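# Swap cup on right fixture; invert removed cup on plate

## Task

Lift the steel cup off the fixture on the robot's right side and set it upside down on the plate so that its entire rim rests on the plate. Then lower one of the two free steel cups over that same fixture's plug until it is fully seated. Finish with both grippers released, and without anything ending up off the table.

## Robot and tools

Robot: two arms, left_arm and right_arm, each with six revolute joints in this fixed order: waist, shoulder, elbow, wrist pitch, wrist yaw, wrist roll, plus a parallel gripper. The arm names are labels only and do not match the left or right of a camera picture.

Frame: every reported gripper pose uses one shared world frame. Its origin sits on the table surface midway between the arms, +x points out across the table, +z points up, and left_arm is on the +y side. Positions are in metres, orientation is a quaternion w,x,y,z. The printed hand position may be somewhat wrong, worse when the arm is stretched far. The fingers point along the gripper's +z axis and spread along its y axis; the reported point lies between the pads, roughly 1 cm back from the fingertips.

execute_actions(actions): actions is a list of actions; each action is a list of up to 15 rows; each row is one list of 14 numbers covering both arms, all in [-1, 1]: left waist, shoulder, elbow, wrist pitch, wrist yaw, wrist roll, left opening, then the same seven for right_arm. Every row is applied for one 1/30 s step; an action is 15 steps (0.5 s) and a short table repeats its final row. The six joint numbers per arm are offsets, not poses: scaled so that 1.0 equals 1.202 rad (waist), 1.258 (shoulder), 1.238 (elbow), 2.073 (wrist pitch), 2.022 (wrist yaw and wrist roll), and measured from that arm's angles when the action began, not from the previous row. For the first action in a call, the base is the last joint angles reported. The opening is absolute: +1 fully open, -1 closed. An empty list just returns the state and images.

Joint ranges (rad): waist -2.618..3.054, shoulder 0..3.142, elbow 0..3.142, wrist pitch -1.571..1.571, wrist yaw -1.571..1.571, wrist roll -2.094..2.094. The true ends may be off by up to 0.036 rad. An action asking any joint to go more than 0.036 rad beyond its end is refused for both arms; if the first action of a call fails this, or any action is malformed, nothing runs. Joints pushed to a real end stop there, and the result may say "joint sent to its limit".

Motion is rate-limited: per step a joint's target may lead its measured angle by at most 0.202 (waist), 0.258 (shoulder), 0.238 (elbow), 0.573 (wrist pitch), 0.522 (yaw, roll) rad, and targets are pulled back if they would place the gripper over 70 mm from where it is. So large offsets need several actions; finish leftover motion with a new command. "Joint targets" shows what the joints are currently driven toward. Arms can sag under zero offsets: in the first call of a reply send offsets back to the desired angles, then zeros, increasing the correction if a joint keeps falling short.

move(target, speed, blocking): target is one 14-number row as above; its offsets count from the "Joint positions" of the most recent result showing them. The finger values are applied immediately. All joints travel synchronized paths (so the gripper curves) lasting 0.5 to 10 s; speed (0.01 to 2 rad/s, default 0.5) caps the joint with the longest travel. Paths ignore obstacles and the other arm. blocking=false returns after 0.5 s while motion continues; then only wait or stop are accepted until a result shows the end. The result adds a "move:" line: ending (done, off_target, moving, held, fault), limits=held or limits=none, and each arm's joint furthest from target.

wait(seconds): 0 to 10; the arms keep their last command; returns early if a running move finishes. stop(): brakes a running move; needs stopping distance; fingers continue.

zoom_image(camera, region): camera is cam_high or cam_low (both 504x504); region [x0, y0, x1, y1] in image pixels from the top-left, no larger than 504 by 504.

finished_scene(scene): integer scene number; ends the scene permanently after the robot holds its last command, and reports success. Replying with no tool call also ends everything.

Results: the state line lists each arm's gripper pose. "Joint positions" and "Joint velocities" give six joints per arm in rad and rad/s plus finger gap in m (0.094 fully open). grip_measured is the opening on the command scale, each gripper biased by up to about 1 mm. Step readings list joint angles at some steps; HELD marks steps where an arm was held back. "joint command not followed" means a clearance check altered joint targets. FAULT lines report arm stops. Camera calibration (K, distortion D, T_world_to_cam) is supplied per camera and may be slightly off.

Gripping: to hold something, command an opening about 0.03 below grip_measured; less grips gently. Pads push about 50 to 62 N each, less on thin parts.

Cautions: the simulation keeps running while you write, holding the last command. Faster moves and targets further past a contact hit harder. Avoid dropping or slamming parts, shoving hard, letting arms collide, and knocking anything off the table. Random tugs on held parts or nudges to loose ones can occur. Holding loads heats motors: MOTOR HOT from 75 °C, arm stop at 90 °C, arm collapse at 100 °C. Prefer smooth, quick, low-effort motion.

Each tool is called after "Call:" as name(argument=value, ...) on one line, values as JSON.

## Session

Call:
execute_actions(actions=[])

Scene clock: 0.00 s.
left_arm: end_effector_position=(+0.4237, +0.0255, +0.3363) grip_measured=+1.000 end_effector_quat_wxyz=(+0.501, -0.183, +0.845, -0.052) | right_arm: end_effector_position=(+0.1193, -0.0269, +0.1289) grip_measured=+1.000 end_effector_quat_wxyz=(-0.125, -0.113, +0.982, +0.087)
Joint names: [waist, shoulder, elbow, wrist pitch, wrist yaw, wrist roll]
Joint positions: left_arm=[-0.572  1.804  1.945 -0.836 -0.691 -0.805  0.094] | right_arm=[ 0.815  1.554  1.259 -1.353 -0.296  0.592  0.094]
Joint velocities: left_arm=[-0.012 -0.007  0.007 -0.037 -0.081 -0.051  0.   ] | right_arm=[ 0.007  0.037 -0.017  0.022 -0.066 -0.037  0.   ]
Motor temperatures (°C, as the motors report them): left_arm=[20 20 21 20 20 23] | right_arm=[22 21 18 19 19 21]
Joint targets: left_arm=[-0.572 1.792 1.956 -0.837 -0.701 -0.805] | right_arm=[0.815 1.548 1.266 -1.354 -0.297 0.591]

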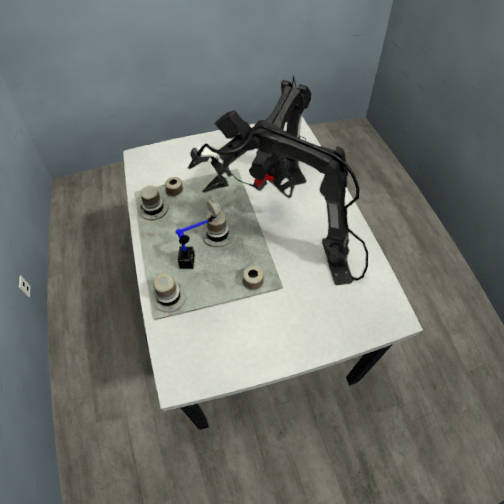

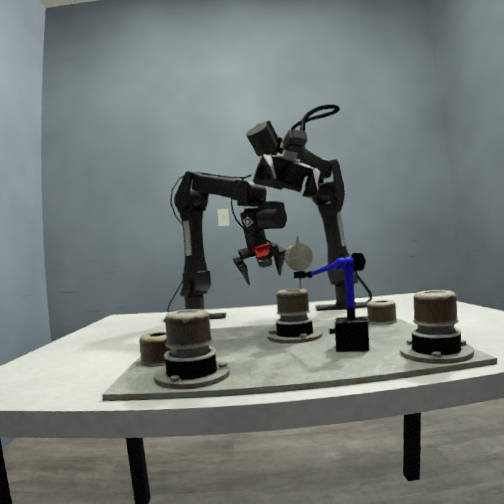

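Call:
zoom_image(camera="cam_high", region=[120, 150, 300, 330])

Call:
zoom_image(camera="cam_low", region=[100, 270, 300, 410])

Call:
zoom_image(camera="cam_low", region=[280, 230, 504, 390])

Region (120, 150, 300, 330) of cam_high's 504x504 image, scaled by 2.800, with more detail than that image has.

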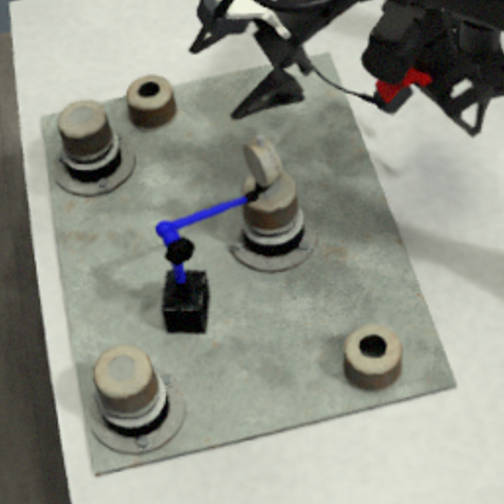

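Region (100, 270, 300, 410) of cam_low's 504x504 image, scaled by 2.520, with more detail than that image has; it fills the top 353 rows of this view, and the rest is white.

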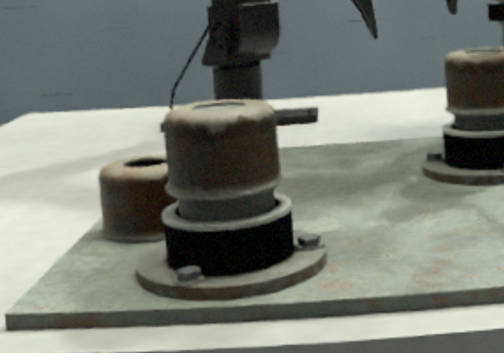

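Region (280, 230, 504, 390) of cam_low's 504x504 image, scaled by 2.250, with more detail than that image has; it fills the top 360 rows of this view, and the rest is white.

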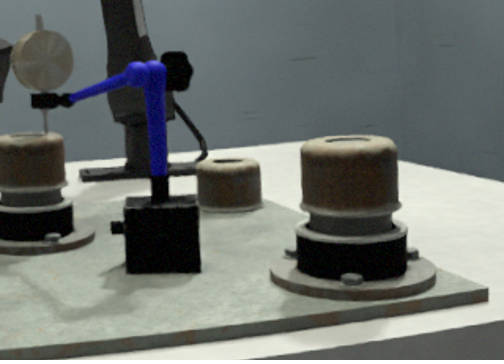

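Call:
move(target=[0.8,-1,-1,0.2,0.34,0.4,1, 0,0,0,0,0,0,1], speed=1.0)

Call:
move(target=[0,0,0,0,0,0,1, -0.6,0,0.3,0.3,0.1464,-0.293,1], speed=0.8)

Scene clock: 3.87 s.
left_arm: end_effector_position=(+0.2502, +0.3170, +0.2835) grip_measured=+1.000 end_effector_quat_wxyz=(+0.592, -0.104, +0.796, +0.077) | right_arm: end_effector_position=(+0.1193, -0.0269, +0.1289) grip_measured=+1.000 end_effector_quat_wxyz=(-0.125, -0.113, +0.982, +0.087)
Joint names: [waist, shoulder, elbow, wrist pitch, wrist yaw, wrist roll]
Joint positions: left_arm=[ 0.382  0.568  0.711 -0.435 -0.016 -0.005  0.094] | right_arm=[ 0.815  1.554  1.259 -1.353 -0.296  0.592  0.094]
Joint velocities: left_arm=[-0.007  0.007 -0.012 -0.022  0.007  0.022  0.   ] | right_arm=[-0.022  0.007 -0.007  0.081 -0.066 -0.051  0.   ]
Motor temperatures (°C, as the motors report them): left_arm=[20 21 21 21 20 23] | right_arm=[22 22 19 19 19 21]
Joint targets: left_arm=[0.389 0.546 0.707 -0.422 -0.004 0.004] | right_arm=[0.815 1.554 1.259 -1.353 -0.296 0.592]
move: off_target (left_arm); limits=none; left_arm: farthest joint: the shoulder, 0.022 radians from its target (1.258 radians at the start); right_arm: farthest joint: the waist, 0.000 radians from its target (0.000 radians at the start)

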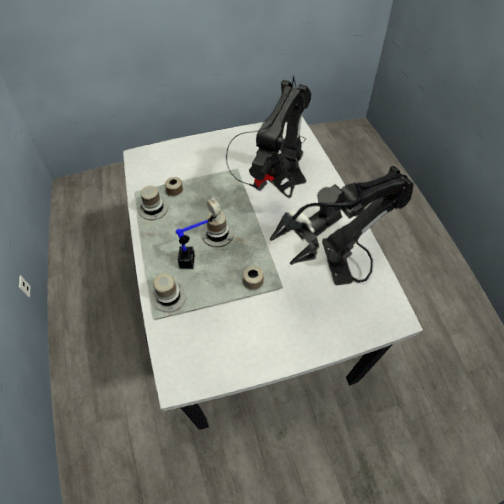

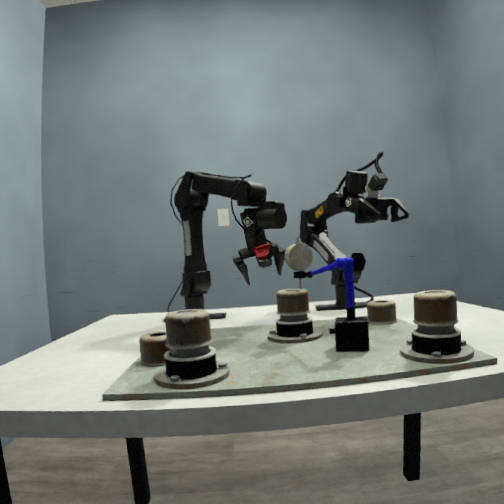

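Scene clock: 5.63 s.
left_arm: end_effector_position=(+0.2502, +0.3170, +0.2835) grip_measured=+1.000 end_effector_quat_wxyz=(+0.592, -0.104, +0.796, +0.077) | right_arm: end_effector_position=(+0.4363, -0.1959, +0.2969) grip_measured=+1.000 end_effector_quat_wxyz=(+0.424, -0.048, +0.904, +0.028)
Joint names: [waist, shoulder, elbow, wrist pitch, wrist yaw, wrist roll]
Joint positions: left_arm=[ 0.382  0.568  0.711 -0.435 -0.016 -0.005  0.094] | right_arm=[ 0.09   1.554  1.608 -0.747 -0.01   0.006  0.094]
Joint velocities: left_arm=[ 0.007 -0.012 -0.002  0.051 -0.051 -0.081  0.   ] | right_arm=[-0.007 -0.027 -0.007  0.037 -0.022 -0.022  0.   ]
Motor temperatures (°C, as the motors report them): left_arm=[20 21 21 21 20 23] | right_arm=[22 22 19 19 19 21]
Joint targets: left_arm=[0.382 0.568 0.711 -0.435 -0.016 -0.005] | right_arm=[0.094 1.554 1.631 -0.731 -0.000 -0.000]
move: off_target (right_arm); limits=none; left_arm: farthest joint: the waist, 0.000 radians from its target (0.000 radians at the start); right_arm: farthest joint: the elbow, 0.022 radians from its target (0.371 radians at the start)

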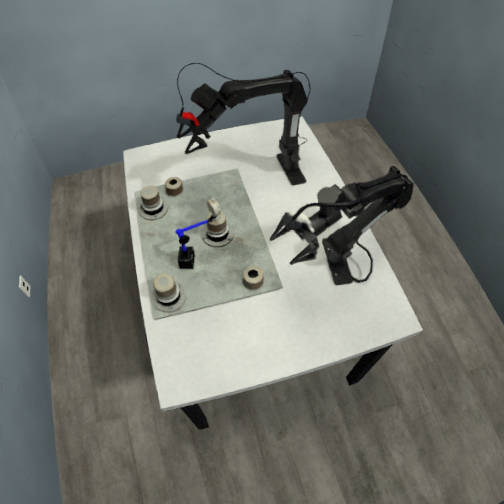

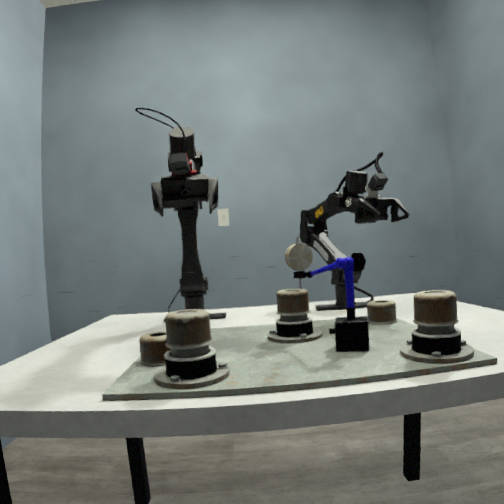

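Call:
move(target=[0,0,0,0,0,0,1, 0.008,0.59,0.335,0.22,0.008,-0.004,1], speed=0.8)

Call:
zoom_image(camera="cam_high", region=[120, 120, 240, 240])

Scene clock: 8.73 s.
left_arm: end_effector_position=(+0.2502, +0.3170, +0.2835) grip_measured=+1.000 end_effector_quat_wxyz=(+0.592, -0.104, +0.796, +0.077) | right_arm: end_effector_position=(+0.6383, -0.1754, +0.1525) grip_measured=+1.000 end_effector_quat_wxyz=(+0.458, -0.047, +0.887, +0.027)
Joint names: [waist, shoulder, elbow, wrist pitch, wrist yaw, wrist roll]
Joint positions: left_arm=[ 0.382  0.568  0.711 -0.435 -0.016 -0.005  0.094] | right_arm=[ 0.09   2.306  1.995 -0.307 -0.003  0.004  0.094]
Joint velocities: left_arm=[ 0.002  0.002 -0.017 -0.022  0.066  0.022  0.   ] | right_arm=[-0.002  0.002  0.002  0.037 -0.051  0.007  0.   ]
Motor temperatures (°C, as the motors report them): left_arm=[20 21 22 22 20 23] | right_arm=[22 23 20 20 19 21]
Joint targets: left_arm=[0.382 0.568 0.711 -0.435 -0.016 -0.005] | right_arm=[0.100 2.297 2.023 -0.291 0.007 -0.002]
move: off_target (right_arm); limits=none; left_arm: farthest joint: the waist, 0.000 radians from its target (0.000 radians at the start); right_arm: farthest joint: the elbow, 0.028 radians from its target (0.415 radians at the start)

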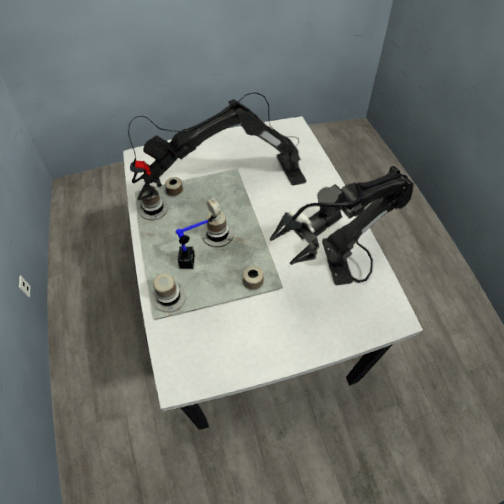

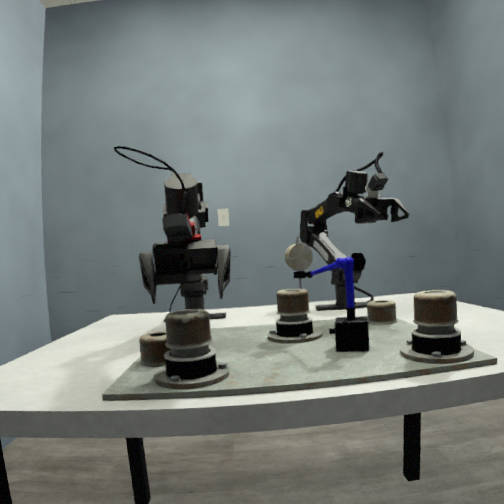

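Region (120, 120, 240, 240) of cam_high's 504x504 image, scaled by 4.200, with more detail than that image has.

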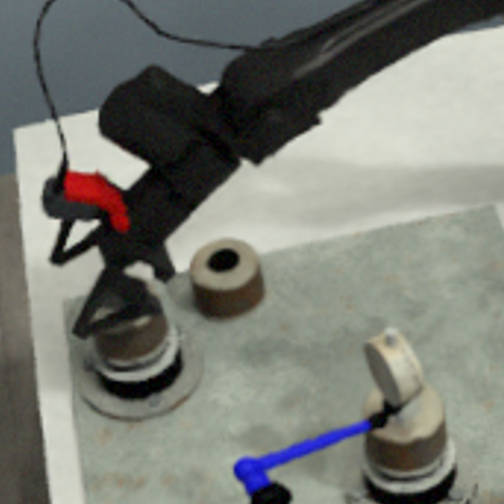

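Call:
move(target=[0,0,0,0,0,0,1, 0.015,-0.055,-0.295,0.166,0.002,-0.002,1], speed=0.4)

Call:
zoom_image(camera="cam_high", region=[120, 140, 220, 240])

Call:
zoom_image(camera="cam_low", region=[110, 250, 260, 400])

Scene clock: 10.90 s.
left_arm: end_effector_position=(+0.2502, +0.3170, +0.2835) grip_measured=+1.000 end_effector_quat_wxyz=(+0.592, -0.104, +0.796, +0.077) | right_arm: end_effector_position=(+0.6140, -0.1715, +0.0857) grip_measured=+1.000 end_effector_quat_wxyz=(+0.464, -0.051, +0.884, +0.029)
Joint names: [waist, shoulder, elbow, wrist pitch, wrist yaw, wrist roll]
Joint positions: left_arm=[ 0.382  0.568  0.711 -0.435 -0.016 -0.005  0.094] | right_arm=[ 0.1    2.266  1.641  0.021 -0.003  0.004  0.094]
Joint velocities: left_arm=[ 0.002 -0.007 -0.002 -0.022 -0.11  -0.081  0.   ] | right_arm=[-0.002 -0.002 -0.012 -0.022  0.022  0.022  0.   ]
Motor temperatures (°C, as the motors report them): left_arm=[20 21 22 23 20 23] | right_arm=[22 24 20 20 19 21]
Joint targets: left_arm=[0.382 0.568 0.711 -0.435 -0.016 -0.005] | right_arm=[0.108 2.236 1.629 0.037 0.001 -0.000]
move: off_target (right_arm); limits=none; left_arm: farthest joint: the waist, 0.000 radians from its target (0.000 radians at the start); right_arm: farthest joint: the shoulder, 0.029 radians from its target (0.069 radians at the start)

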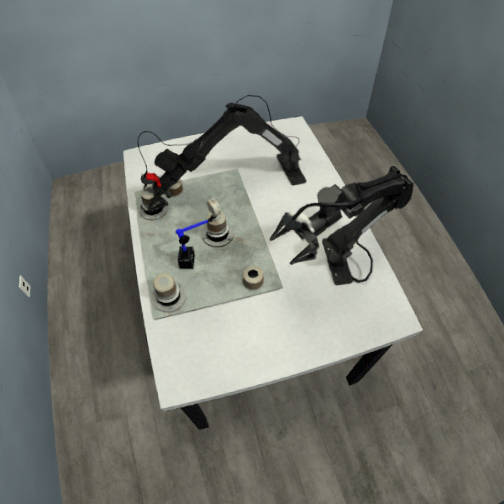

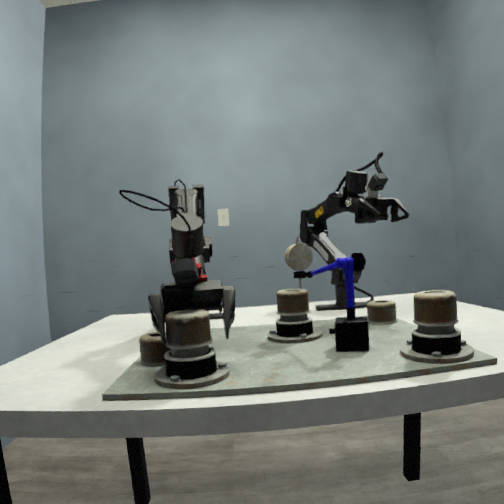

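Region (120, 140, 220, 240) of cam_high's 504x504 image, scaled by 5.040, with more detail than that image has.

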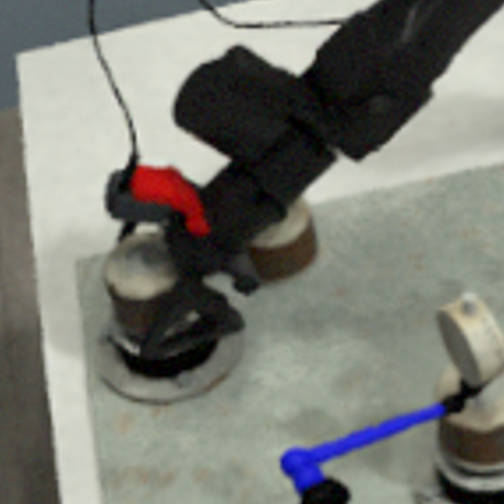

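Region (110, 250, 260, 400) of cam_low's 504x504 image, scaled by 3.360, with more detail than that image has.

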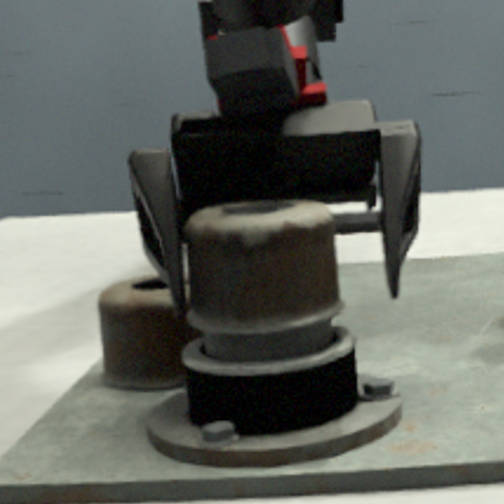

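Call:
move(target=[0,0,0,0,0,0,1, -0.021,-0.012,0,0.004,0,0,0.7], speed=0.1)

Call:
zoom_image(camera="cam_low", region=[110, 250, 260, 400])

Scene clock: 11.97 s.
left_arm: end_effector_position=(+0.2502, +0.3170, +0.2835) grip_measured=+1.000 end_effector_quat_wxyz=(+0.592, -0.104, +0.796, +0.077) | right_arm: end_effector_position=(+0.6154, -0.1841, +0.0858) grip_measured=+0.702 end_effector_quat_wxyz=(+0.465, -0.042, +0.884, +0.022)
Joint names: [waist, shoulder, elbow, wrist pitch, wrist yaw, wrist roll]
Joint positions: left_arm=[ 0.382  0.568  0.711 -0.435 -0.016 -0.005  0.094] | right_arm=[0.083 2.266 1.641 0.021 0.005 0.003 0.08 ]
Joint velocities: left_arm=[ 0.007  0.002  0.022 -0.022 -0.051 -0.037  0.   ] | right_arm=[ 0.002 -0.032 -0.007  0.022  0.007  0.022  0.001]
Motor temperatures (°C, as the motors report them): left_arm=[20 21 22 23 20 23] | right_arm=[22 25 20 21 19 21]
Joint targets: left_arm=[0.382 0.568 0.711 -0.435 -0.016 -0.005] | right_arm=[0.075 2.250 1.641 0.029 -0.003 0.004]
move: done; limits=none; left_arm: farthest joint: the waist, 0.000 radians from its target (0.000 radians at the start); right_arm: farthest joint: the shoulder, 0.015 radians from its target (0.015 radians at the start)

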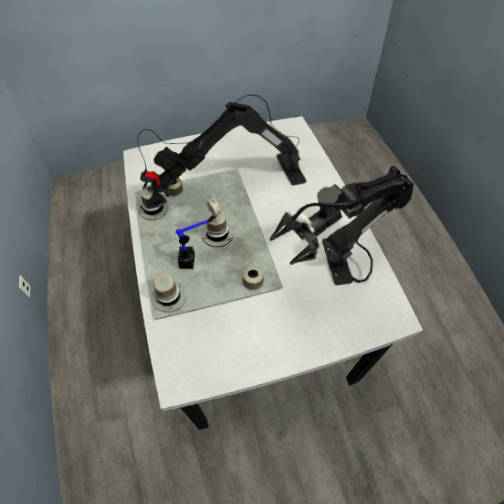

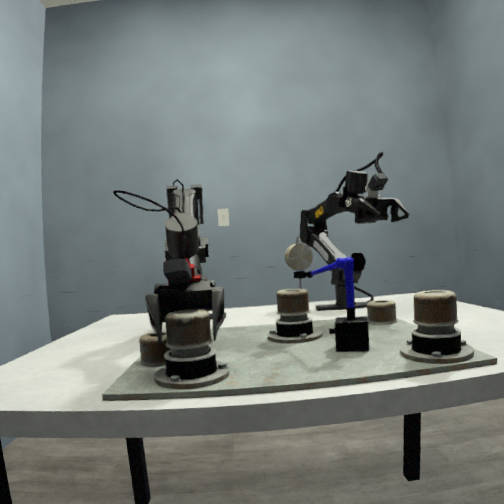

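Region (110, 250, 260, 400) of cam_low's 504x504 image, scaled by 3.360, with more detail than that image has.

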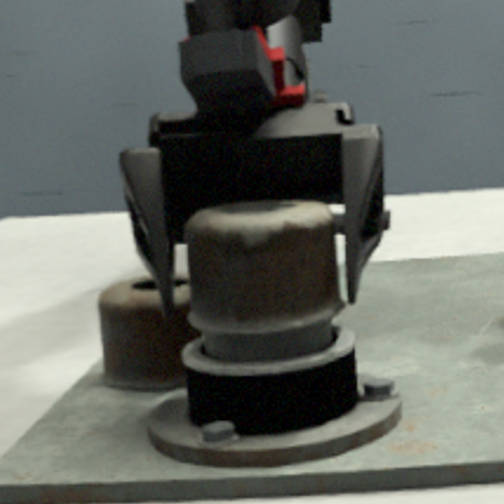

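Call:
move(target=[0,0,0,0,0,0,1, 0.004,-0.012,0,0.004,0,0,0.25], speed=0.1)

Call:
zoom_image(camera="cam_high", region=[120, 150, 200, 230])

Scene clock: 12.80 s.
left_arm: end_effector_position=(+0.2502, +0.3170, +0.2835) grip_measured=+1.000 end_effector_quat_wxyz=(+0.592, -0.104, +0.796, +0.077) | right_arm: end_effector_position=(+0.6152, -0.1819, +0.0857) grip_measured=+0.444 end_effector_quat_wxyz=(+0.464, -0.043, +0.884, +0.025)
Joint names: [waist, shoulder, elbow, wrist pitch, wrist yaw, wrist roll]
Joint positions: left_arm=[ 0.382  0.568  0.711 -0.435 -0.016 -0.005  0.094] | right_arm=[ 0.084  2.266  1.641  0.021 -0.     0.004  0.068]
Joint velocities: left_arm=[-0.012  0.012 -0.002 -0.007 -0.022  0.022  0.   ] | right_arm=[-0.007  0.002 -0.012  0.007 -0.066 -0.037  0.   ]
Motor temperatures (°C, as the motors report them): left_arm=[20 21 22 23 20 23] | right_arm=[22 25 21 21 19 21]
Joint targets: left_arm=[0.382 0.568 0.711 -0.435 -0.016 -0.005] | right_arm=[0.087 2.250 1.641 0.029 0.005 0.003]
move: done; limits=none; left_arm: farthest joint: the waist, 0.000 radians from its target (0.000 radians at the start); right_arm: farthest joint: the shoulder, 0.015 radians from its target (0.015 radians at the start)

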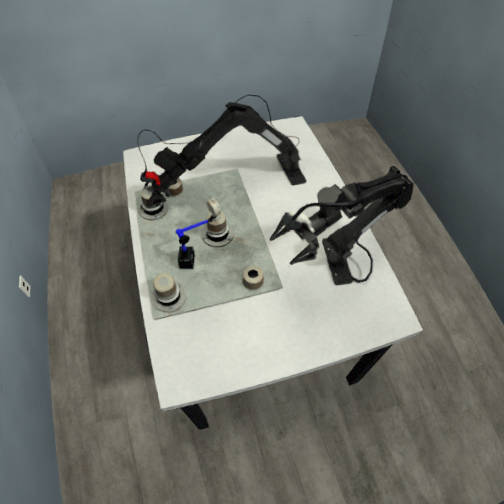

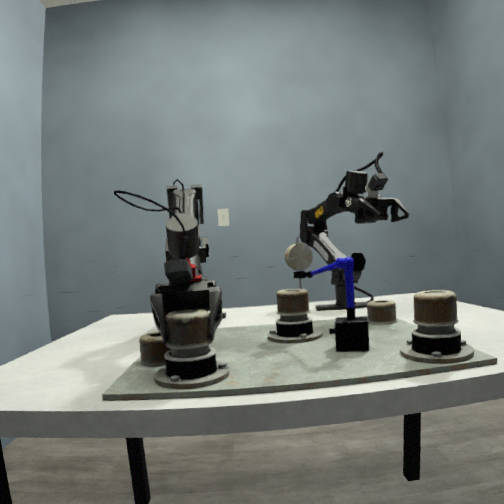

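Region (120, 150, 200, 230) of cam_high's 504x504 image, scaled by 6.300, with more detail than that image has.

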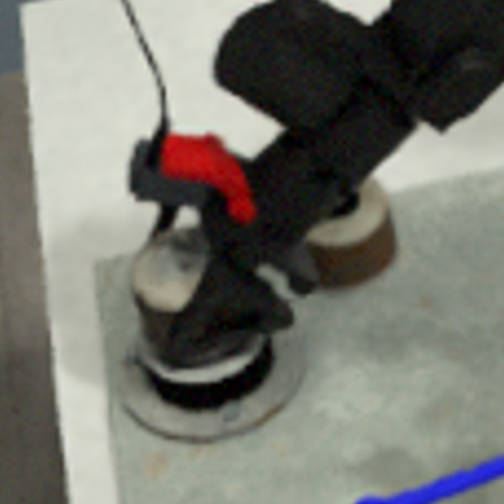

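Call:
move(target=[0,0,0,0,0,0,1, 0,-0.078,0.126,-0.097,0,0,0.39], speed=0.12)

Call:
zoom_image(camera="cam_low", region=[110, 250, 260, 400])

Scene clock: 15.13 s.
left_arm: end_effector_position=(+0.2502, +0.3170, +0.2835) grip_measured=+1.000 end_effector_quat_wxyz=(+0.592, -0.104, +0.796, +0.077) | right_arm: end_effector_position=(+0.6154, -0.1819, +0.0906) grip_measured=+0.445 end_effector_quat_wxyz=(+0.437, -0.044, +0.898, +0.023)
Joint names: [waist, shoulder, elbow, wrist pitch, wrist yaw, wrist roll]
Joint positions: left_arm=[ 0.382  0.568  0.711 -0.435 -0.016 -0.005  0.094] | right_arm=[ 0.084  2.277  1.732 -0.119 -0.     0.004  0.068]
Joint velocities: left_arm=[ 0.007  0.017 -0.007 -0.081  0.037 -0.037  0.   ] | right_arm=[-0.007 -0.007  0.017  0.007 -0.066  0.022 -0.001]
Motor temperatures (°C, as the motors report them): left_arm=[20 20 22 24 20 23] | right_arm=[22 27 21 21 19 21]
Joint targets: left_arm=[0.382 0.568 0.711 -0.435 -0.016 -0.005] | right_arm=[0.084 2.176 1.792 -0.175 -0.000 0.004]
move: off_target (right_arm); limits=none; left_arm: farthest joint: the waist, 0.000 radians from its target (0.000 radians at the start); right_arm: farthest joint: the shoulder, 0.109 radians from its target (0.098 radians at the start)

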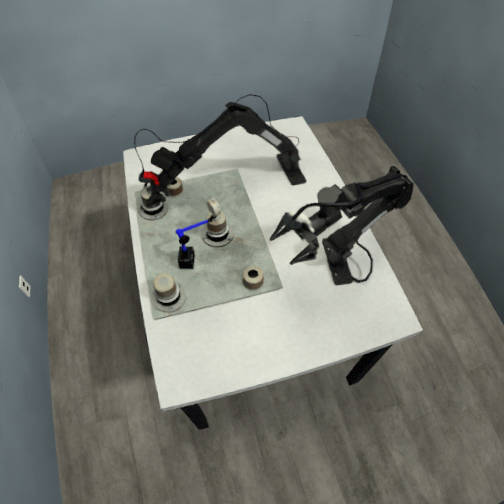

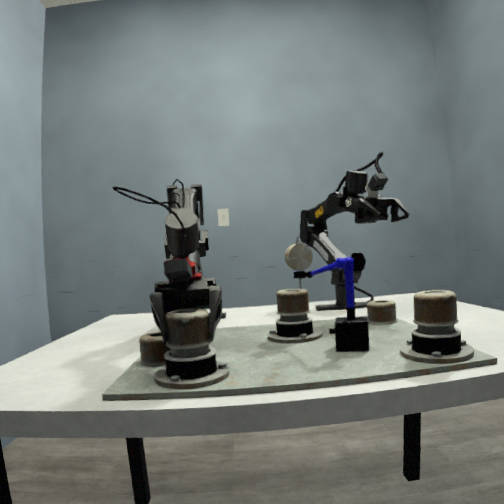

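Region (110, 250, 260, 400) of cam_low's 504x504 image, scaled by 3.360, with more detail than that image has.

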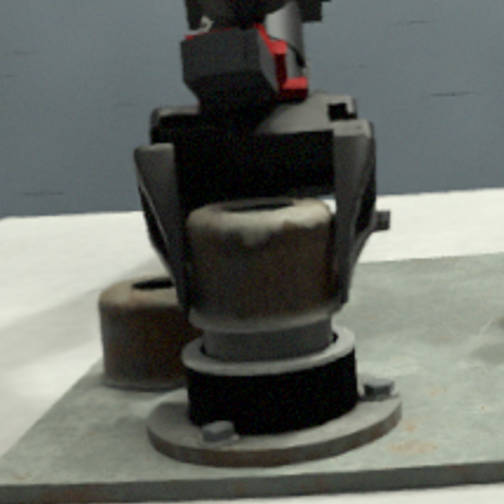

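Call:
move(target=[0,0,0,0,0,0,1, 0,-0.065,-0.025,0.09,0,0,0.39], speed=0.2)

Call:
zoom_image(camera="cam_low", region=[110, 250, 260, 400])

Scene clock: 16.83 s.
left_arm: end_effector_position=(+0.2502, +0.3170, +0.2835) grip_measured=+1.000 end_effector_quat_wxyz=(+0.592, -0.104, +0.796, +0.077) | right_arm: end_effector_position=(+0.6160, -0.1819, +0.1044) grip_measured=+0.445 end_effector_quat_wxyz=(+0.461, -0.043, +0.886, +0.025)
Joint names: [waist, shoulder, elbow, wrist pitch, wrist yaw, wrist roll]
Joint positions: left_arm=[ 0.382  0.568  0.711 -0.435 -0.016 -0.005  0.094] | right_arm=[ 0.084  2.245  1.691 -0.057 -0.     0.004  0.068]
Joint velocities: left_arm=[-0.002 -0.007 -0.007 -0.022 -0.051  0.037  0.   ] | right_arm=[-0.012  0.002  0.022  0.007  0.037  0.051 -0.   ]
Motor temperatures (°C, as the motors report them): left_arm=[20 20 23 24 20 23] | right_arm=[22 29 21 21 19 21]
Joint targets: left_arm=[0.382 0.568 0.711 -0.435 -0.016 -0.005] | right_arm=[0.084 2.195 1.701 0.067 -0.000 0.004]
move: off_target (right_arm); limits=none; left_arm: farthest joint: the waist, 0.000 radians from its target (0.000 radians at the start); right_arm: farthest joint: the wrist pitch, 0.125 radians from its target (0.187 radians at the start)

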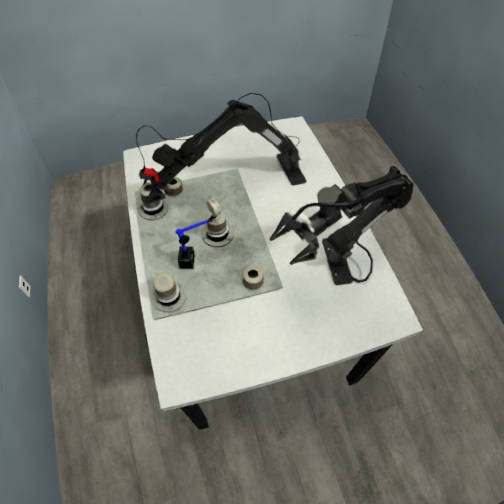

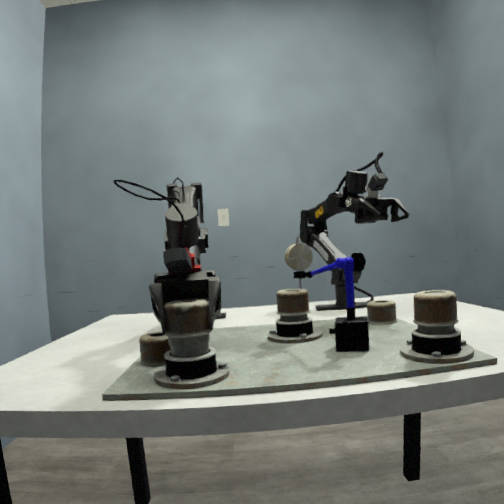

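Region (110, 250, 260, 400) of cam_low's 504x504 image, scaled by 3.360, with more detail than that image has.

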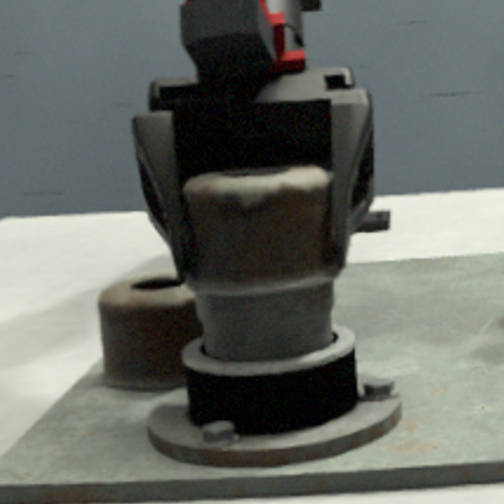

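Call:
move(target=[0,0,0,0,0,0,1, 0,-0.062,0.05,0.01,0,0,0.39], speed=0.12)

Call:
zoom_image(camera="cam_low", region=[110, 250, 260, 400])

Scene clock: 18.07 s.
left_arm: end_effector_position=(+0.2502, +0.3170, +0.2835) grip_measured=+1.000 end_effector_quat_wxyz=(+0.592, -0.104, +0.796, +0.077) | right_arm: end_effector_position=(+0.6175, -0.1817, +0.1349) grip_measured=+0.445 end_effector_quat_wxyz=(+0.479, -0.043, +0.877, +0.025)
Joint names: [waist, shoulder, elbow, wrist pitch, wrist yaw, wrist roll]
Joint positions: left_arm=[ 0.382  0.568  0.711 -0.435 -0.016 -0.005  0.094] | right_arm=[ 0.084  2.204  1.715 -0.083 -0.     0.004  0.068]
Joint velocities: left_arm=[-0.002  0.002  0.012  0.022  0.022  0.022  0.   ] | right_arm=[ 0.002 -0.007 -0.007  0.007 -0.037  0.022 -0.   ]
Motor temperatures (°C, as the motors report them): left_arm=[20 20 23 24 20 23] | right_arm=[22 29 22 22 19 21]
Joint targets: left_arm=[0.382 0.568 0.711 -0.435 -0.016 -0.005] | right_arm=[0.084 2.167 1.753 -0.036 -0.001 0.004]
move: off_target (right_arm); limits=none; left_arm: farthest joint: the waist, 0.000 radians from its target (0.000 radians at the start); right_arm: farthest joint: the wrist pitch, 0.046 radians from its target (0.021 radians at the start)

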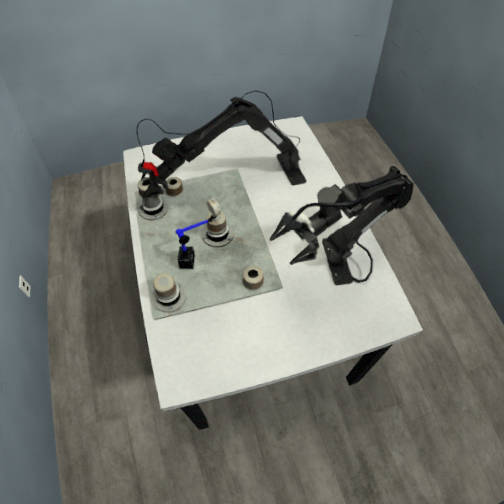

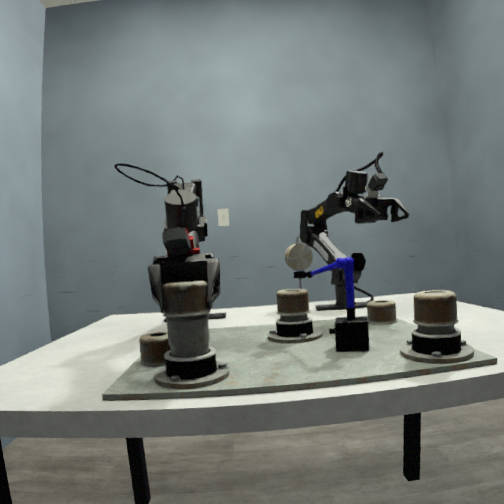

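Region (110, 250, 260, 400) of cam_low's 504x504 image, scaled by 3.360, with more detail than that image has.

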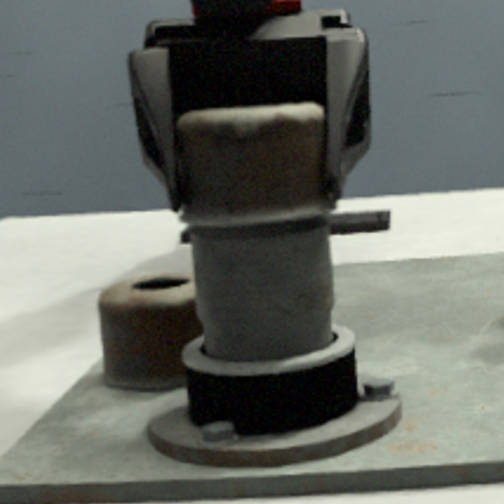

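Call:
move(target=[0,0,0,0,0,0,1, 0.02,-0.235,-0.205,0.005,0,0,0.39], speed=0.5)

Call:
move(target=[0,0,0,0,0,0,1, 0.125,-0.195,-0.6,0.27,0,0,0.39], speed=0.7)

Scene clock: 19.77 s.
left_arm: end_effector_position=(+0.2502, +0.3170, +0.2835) grip_measured=+1.000 end_effector_quat_wxyz=(+0.592, -0.104, +0.796, +0.077) | right_arm: end_effector_position=(+0.5566, -0.1783, +0.1714) grip_measured=+0.445 end_effector_quat_wxyz=(+0.477, -0.050, +0.877, +0.029)
Joint names: [waist, shoulder, elbow, wrist pitch, wrist yaw, wrist roll]
Joint positions: left_arm=[ 0.382  0.568  0.711 -0.435 -0.016 -0.005  0.094] | right_arm=[ 0.101  1.941  1.469 -0.103 -0.     0.004  0.068]
Joint velocities: left_arm=[-0.017  0.002 -0.007 -0.007  0.022 -0.022  0.   ] | right_arm=[ 0.002 -0.012  0.007  0.022  0.007  0.037  0.   ]
Motor temperatures (°C, as the motors report them): left_arm=[20 20 23 25 20 23] | right_arm=[22 30 22 22 19 21]
Joint targets: left_arm=[0.382 0.568 0.711 -0.435 -0.016 -0.005] | right_arm=[0.109 1.908 1.462 -0.072 -0.000 0.004]
move: off_target (right_arm); limits=none; left_arm: farthest joint: the waist, 0.000 radians from its target (0.000 radians at the start); right_arm: farthest joint: the shoulder, 0.033 radians from its target (0.296 radians at the start)

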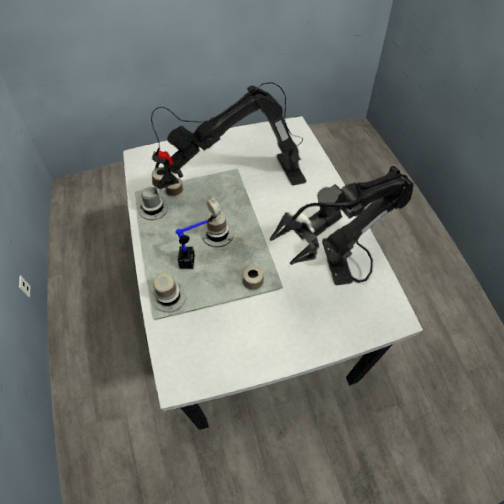

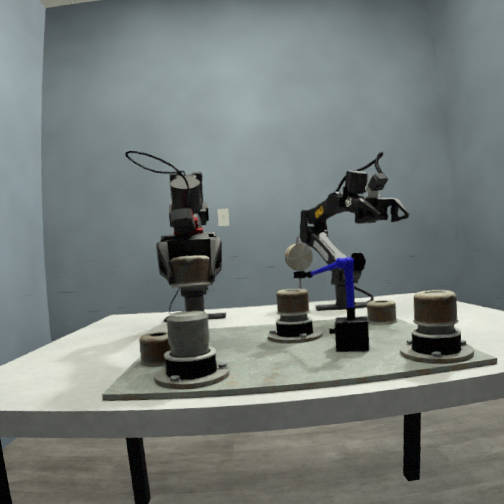

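Scene clock: 21.63 s.
left_arm: end_effector_position=(+0.2502, +0.3170, +0.2835) grip_measured=+1.000 end_effector_quat_wxyz=(+0.592, -0.104, +0.796, +0.077) | right_arm: end_effector_position=(+0.4232, -0.1299, +0.0599) grip_measured=+0.445 end_effector_quat_wxyz=(+0.456, -0.114, +0.880, +0.061)
Joint names: [waist, shoulder, elbow, wrist pitch, wrist yaw, wrist roll]
Joint positions: left_arm=[ 0.382  0.568  0.711 -0.435 -0.016 -0.005  0.094] | right_arm=[ 0.244  1.737  0.725  0.397 -0.     0.004  0.068]
Joint velocities: left_arm=[-0.002 -0.002  0.002 -0.037 -0.022 -0.022  0.   ] | right_arm=[ 0.012  0.022 -0.002 -0.051 -0.022 -0.037 -0.   ]
Motor temperatures (°C, as the motors report them): left_arm=[20 20 23 25 20 23] | right_arm=[22 30 22 22 19 21]
Joint targets: left_arm=[0.382 0.568 0.711 -0.435 -0.016 -0.005] | right_arm=[0.251 1.696 0.726 0.457 -0.000 0.004]
move: off_target (right_arm); limits=none; left_arm: farthest joint: the waist, 0.000 radians from its target (0.000 radians at the start); right_arm: farthest joint: the wrist pitch, 0.059 radians from its target (0.559 radians at the start)

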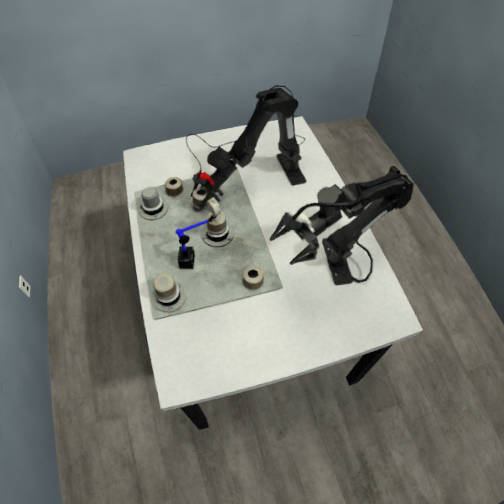

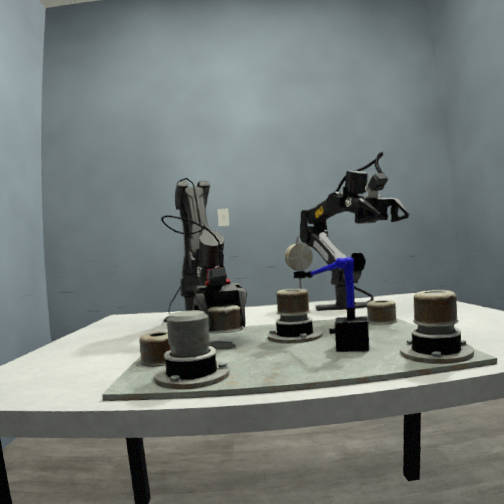

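Call:
move(target=[0,0,0,0,0,0,1, 0,0.062,0,0.078,0,0,0.39], speed=0.2)

Call:
zoom_image(camera="cam_low", region=[170, 270, 270, 370])

Scene clock: 23.30 s.
left_arm: end_effector_position=(+0.2502, +0.3170, +0.2835) grip_measured=+1.000 end_effector_quat_wxyz=(+0.592, -0.104, +0.796, +0.077) | right_arm: end_effector_position=(+0.4324, -0.1274, +0.0489) grip_measured=+0.445 end_effector_quat_wxyz=(+0.468, -0.113, +0.874, +0.063)
Joint names: [waist, shoulder, elbow, wrist pitch, wrist yaw, wrist roll]
Joint positions: left_arm=[ 0.382  0.568  0.711 -0.435 -0.016 -0.005  0.094] | right_arm=[ 0.244  1.81   0.725  0.499 -0.     0.004  0.068]
Joint velocities: left_arm=[ 0.002 -0.007 -0.012  0.022  0.022 -0.022  0.   ] | right_arm=[ 0.007  0.012 -0.012  0.007  0.081  0.007  0.   ]
Motor temperatures (°C, as the motors report them): left_arm=[20 20 23 25 20 23] | right_arm=[22 30 21 23 19 21]
Joint targets: left_arm=[0.382 0.568 0.711 -0.435 -0.016 -0.005] | right_arm=[0.244 1.815 0.725 0.559 -0.000 0.004]
move: off_target (right_arm); limits=none; left_arm: farthest joint: the waist, 0.000 radians from its target (0.000 radians at the start); right_arm: farthest joint: the wrist pitch, 0.060 radians from its target (0.161 radians at the start)

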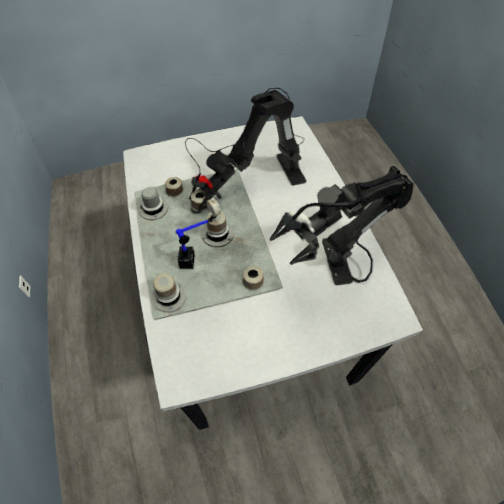

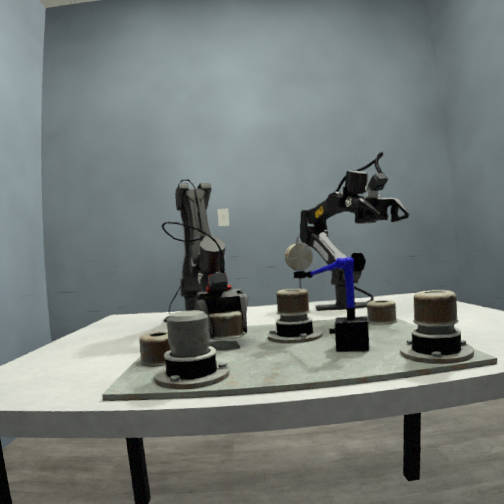

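Region (170, 270, 270, 370) of cam_low's 504x504 image, scaled by 5.040, with more detail than that image has.

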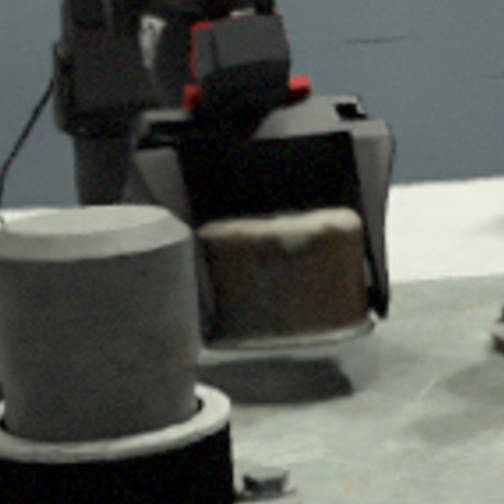

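Call:
move(target=[0,0,0,0,0,0,1, 0,0.046,0,0.036,0,0,0.39], speed=0.12)

Call:
zoom_image(camera="cam_low", region=[170, 270, 270, 370])

Scene clock: 24.57 s.
left_arm: end_effector_position=(+0.2502, +0.3170, +0.2835) grip_measured=+1.000 end_effector_quat_wxyz=(+0.592, -0.104, +0.796, +0.077) | right_arm: end_effector_position=(+0.4311, -0.1277, +0.0307) grip_measured=+0.445 end_effector_quat_wxyz=(+0.455, -0.114, +0.881, +0.061)
Joint names: [waist, shoulder, elbow, wrist pitch, wrist yaw, wrist roll]
Joint positions: left_arm=[ 0.382  0.568  0.711 -0.435 -0.016 -0.005  0.094] | right_arm=[ 0.244  1.861  0.725  0.518 -0.     0.004  0.068]
Joint velocities: left_arm=[ 0.002 -0.017  0.012  0.022  0.081 -0.022  0.   ] | right_arm=[-0.007 -0.007  0.007  0.051 -0.066  0.066 -0.   ]
Motor temperatures (°C, as the motors report them): left_arm=[20 20 23 25 20 23] | right_arm=[22 30 21 23 19 21]
Joint targets: left_arm=[0.382 0.568 0.711 -0.435 -0.016 -0.005] | right_arm=[0.244 1.868 0.725 0.574 -0.000 0.004]
move: off_target (right_arm); limits=none; left_arm: farthest joint: the waist, 0.000 radians from its target (0.000 radians at the start); right_arm: farthest joint: the wrist pitch, 0.056 radians from its target (0.074 radians at the start)

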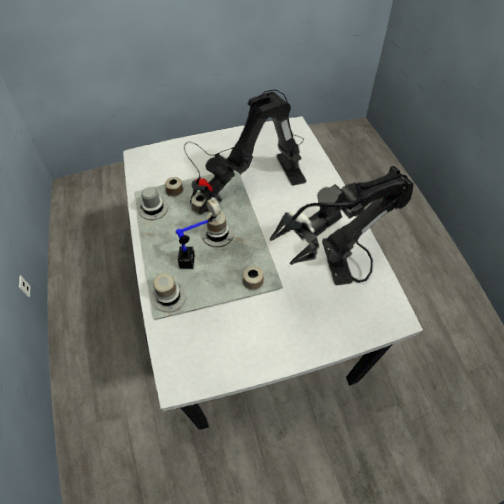

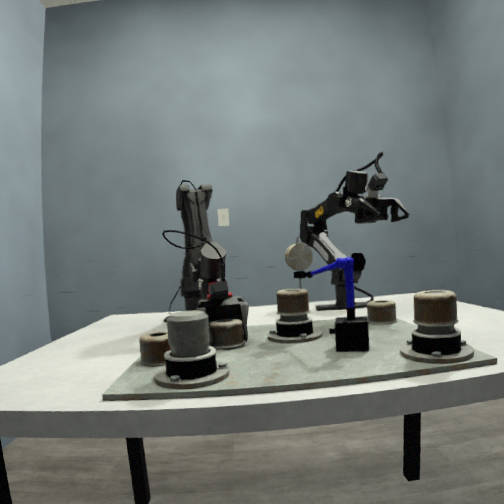

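Region (170, 270, 270, 370) of cam_low's 504x504 image, scaled by 5.040, with more detail than that image has.

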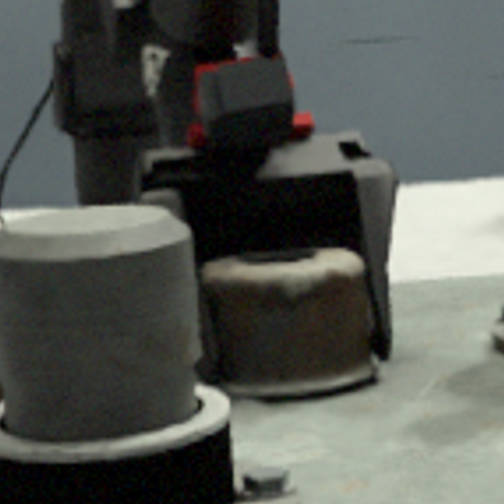

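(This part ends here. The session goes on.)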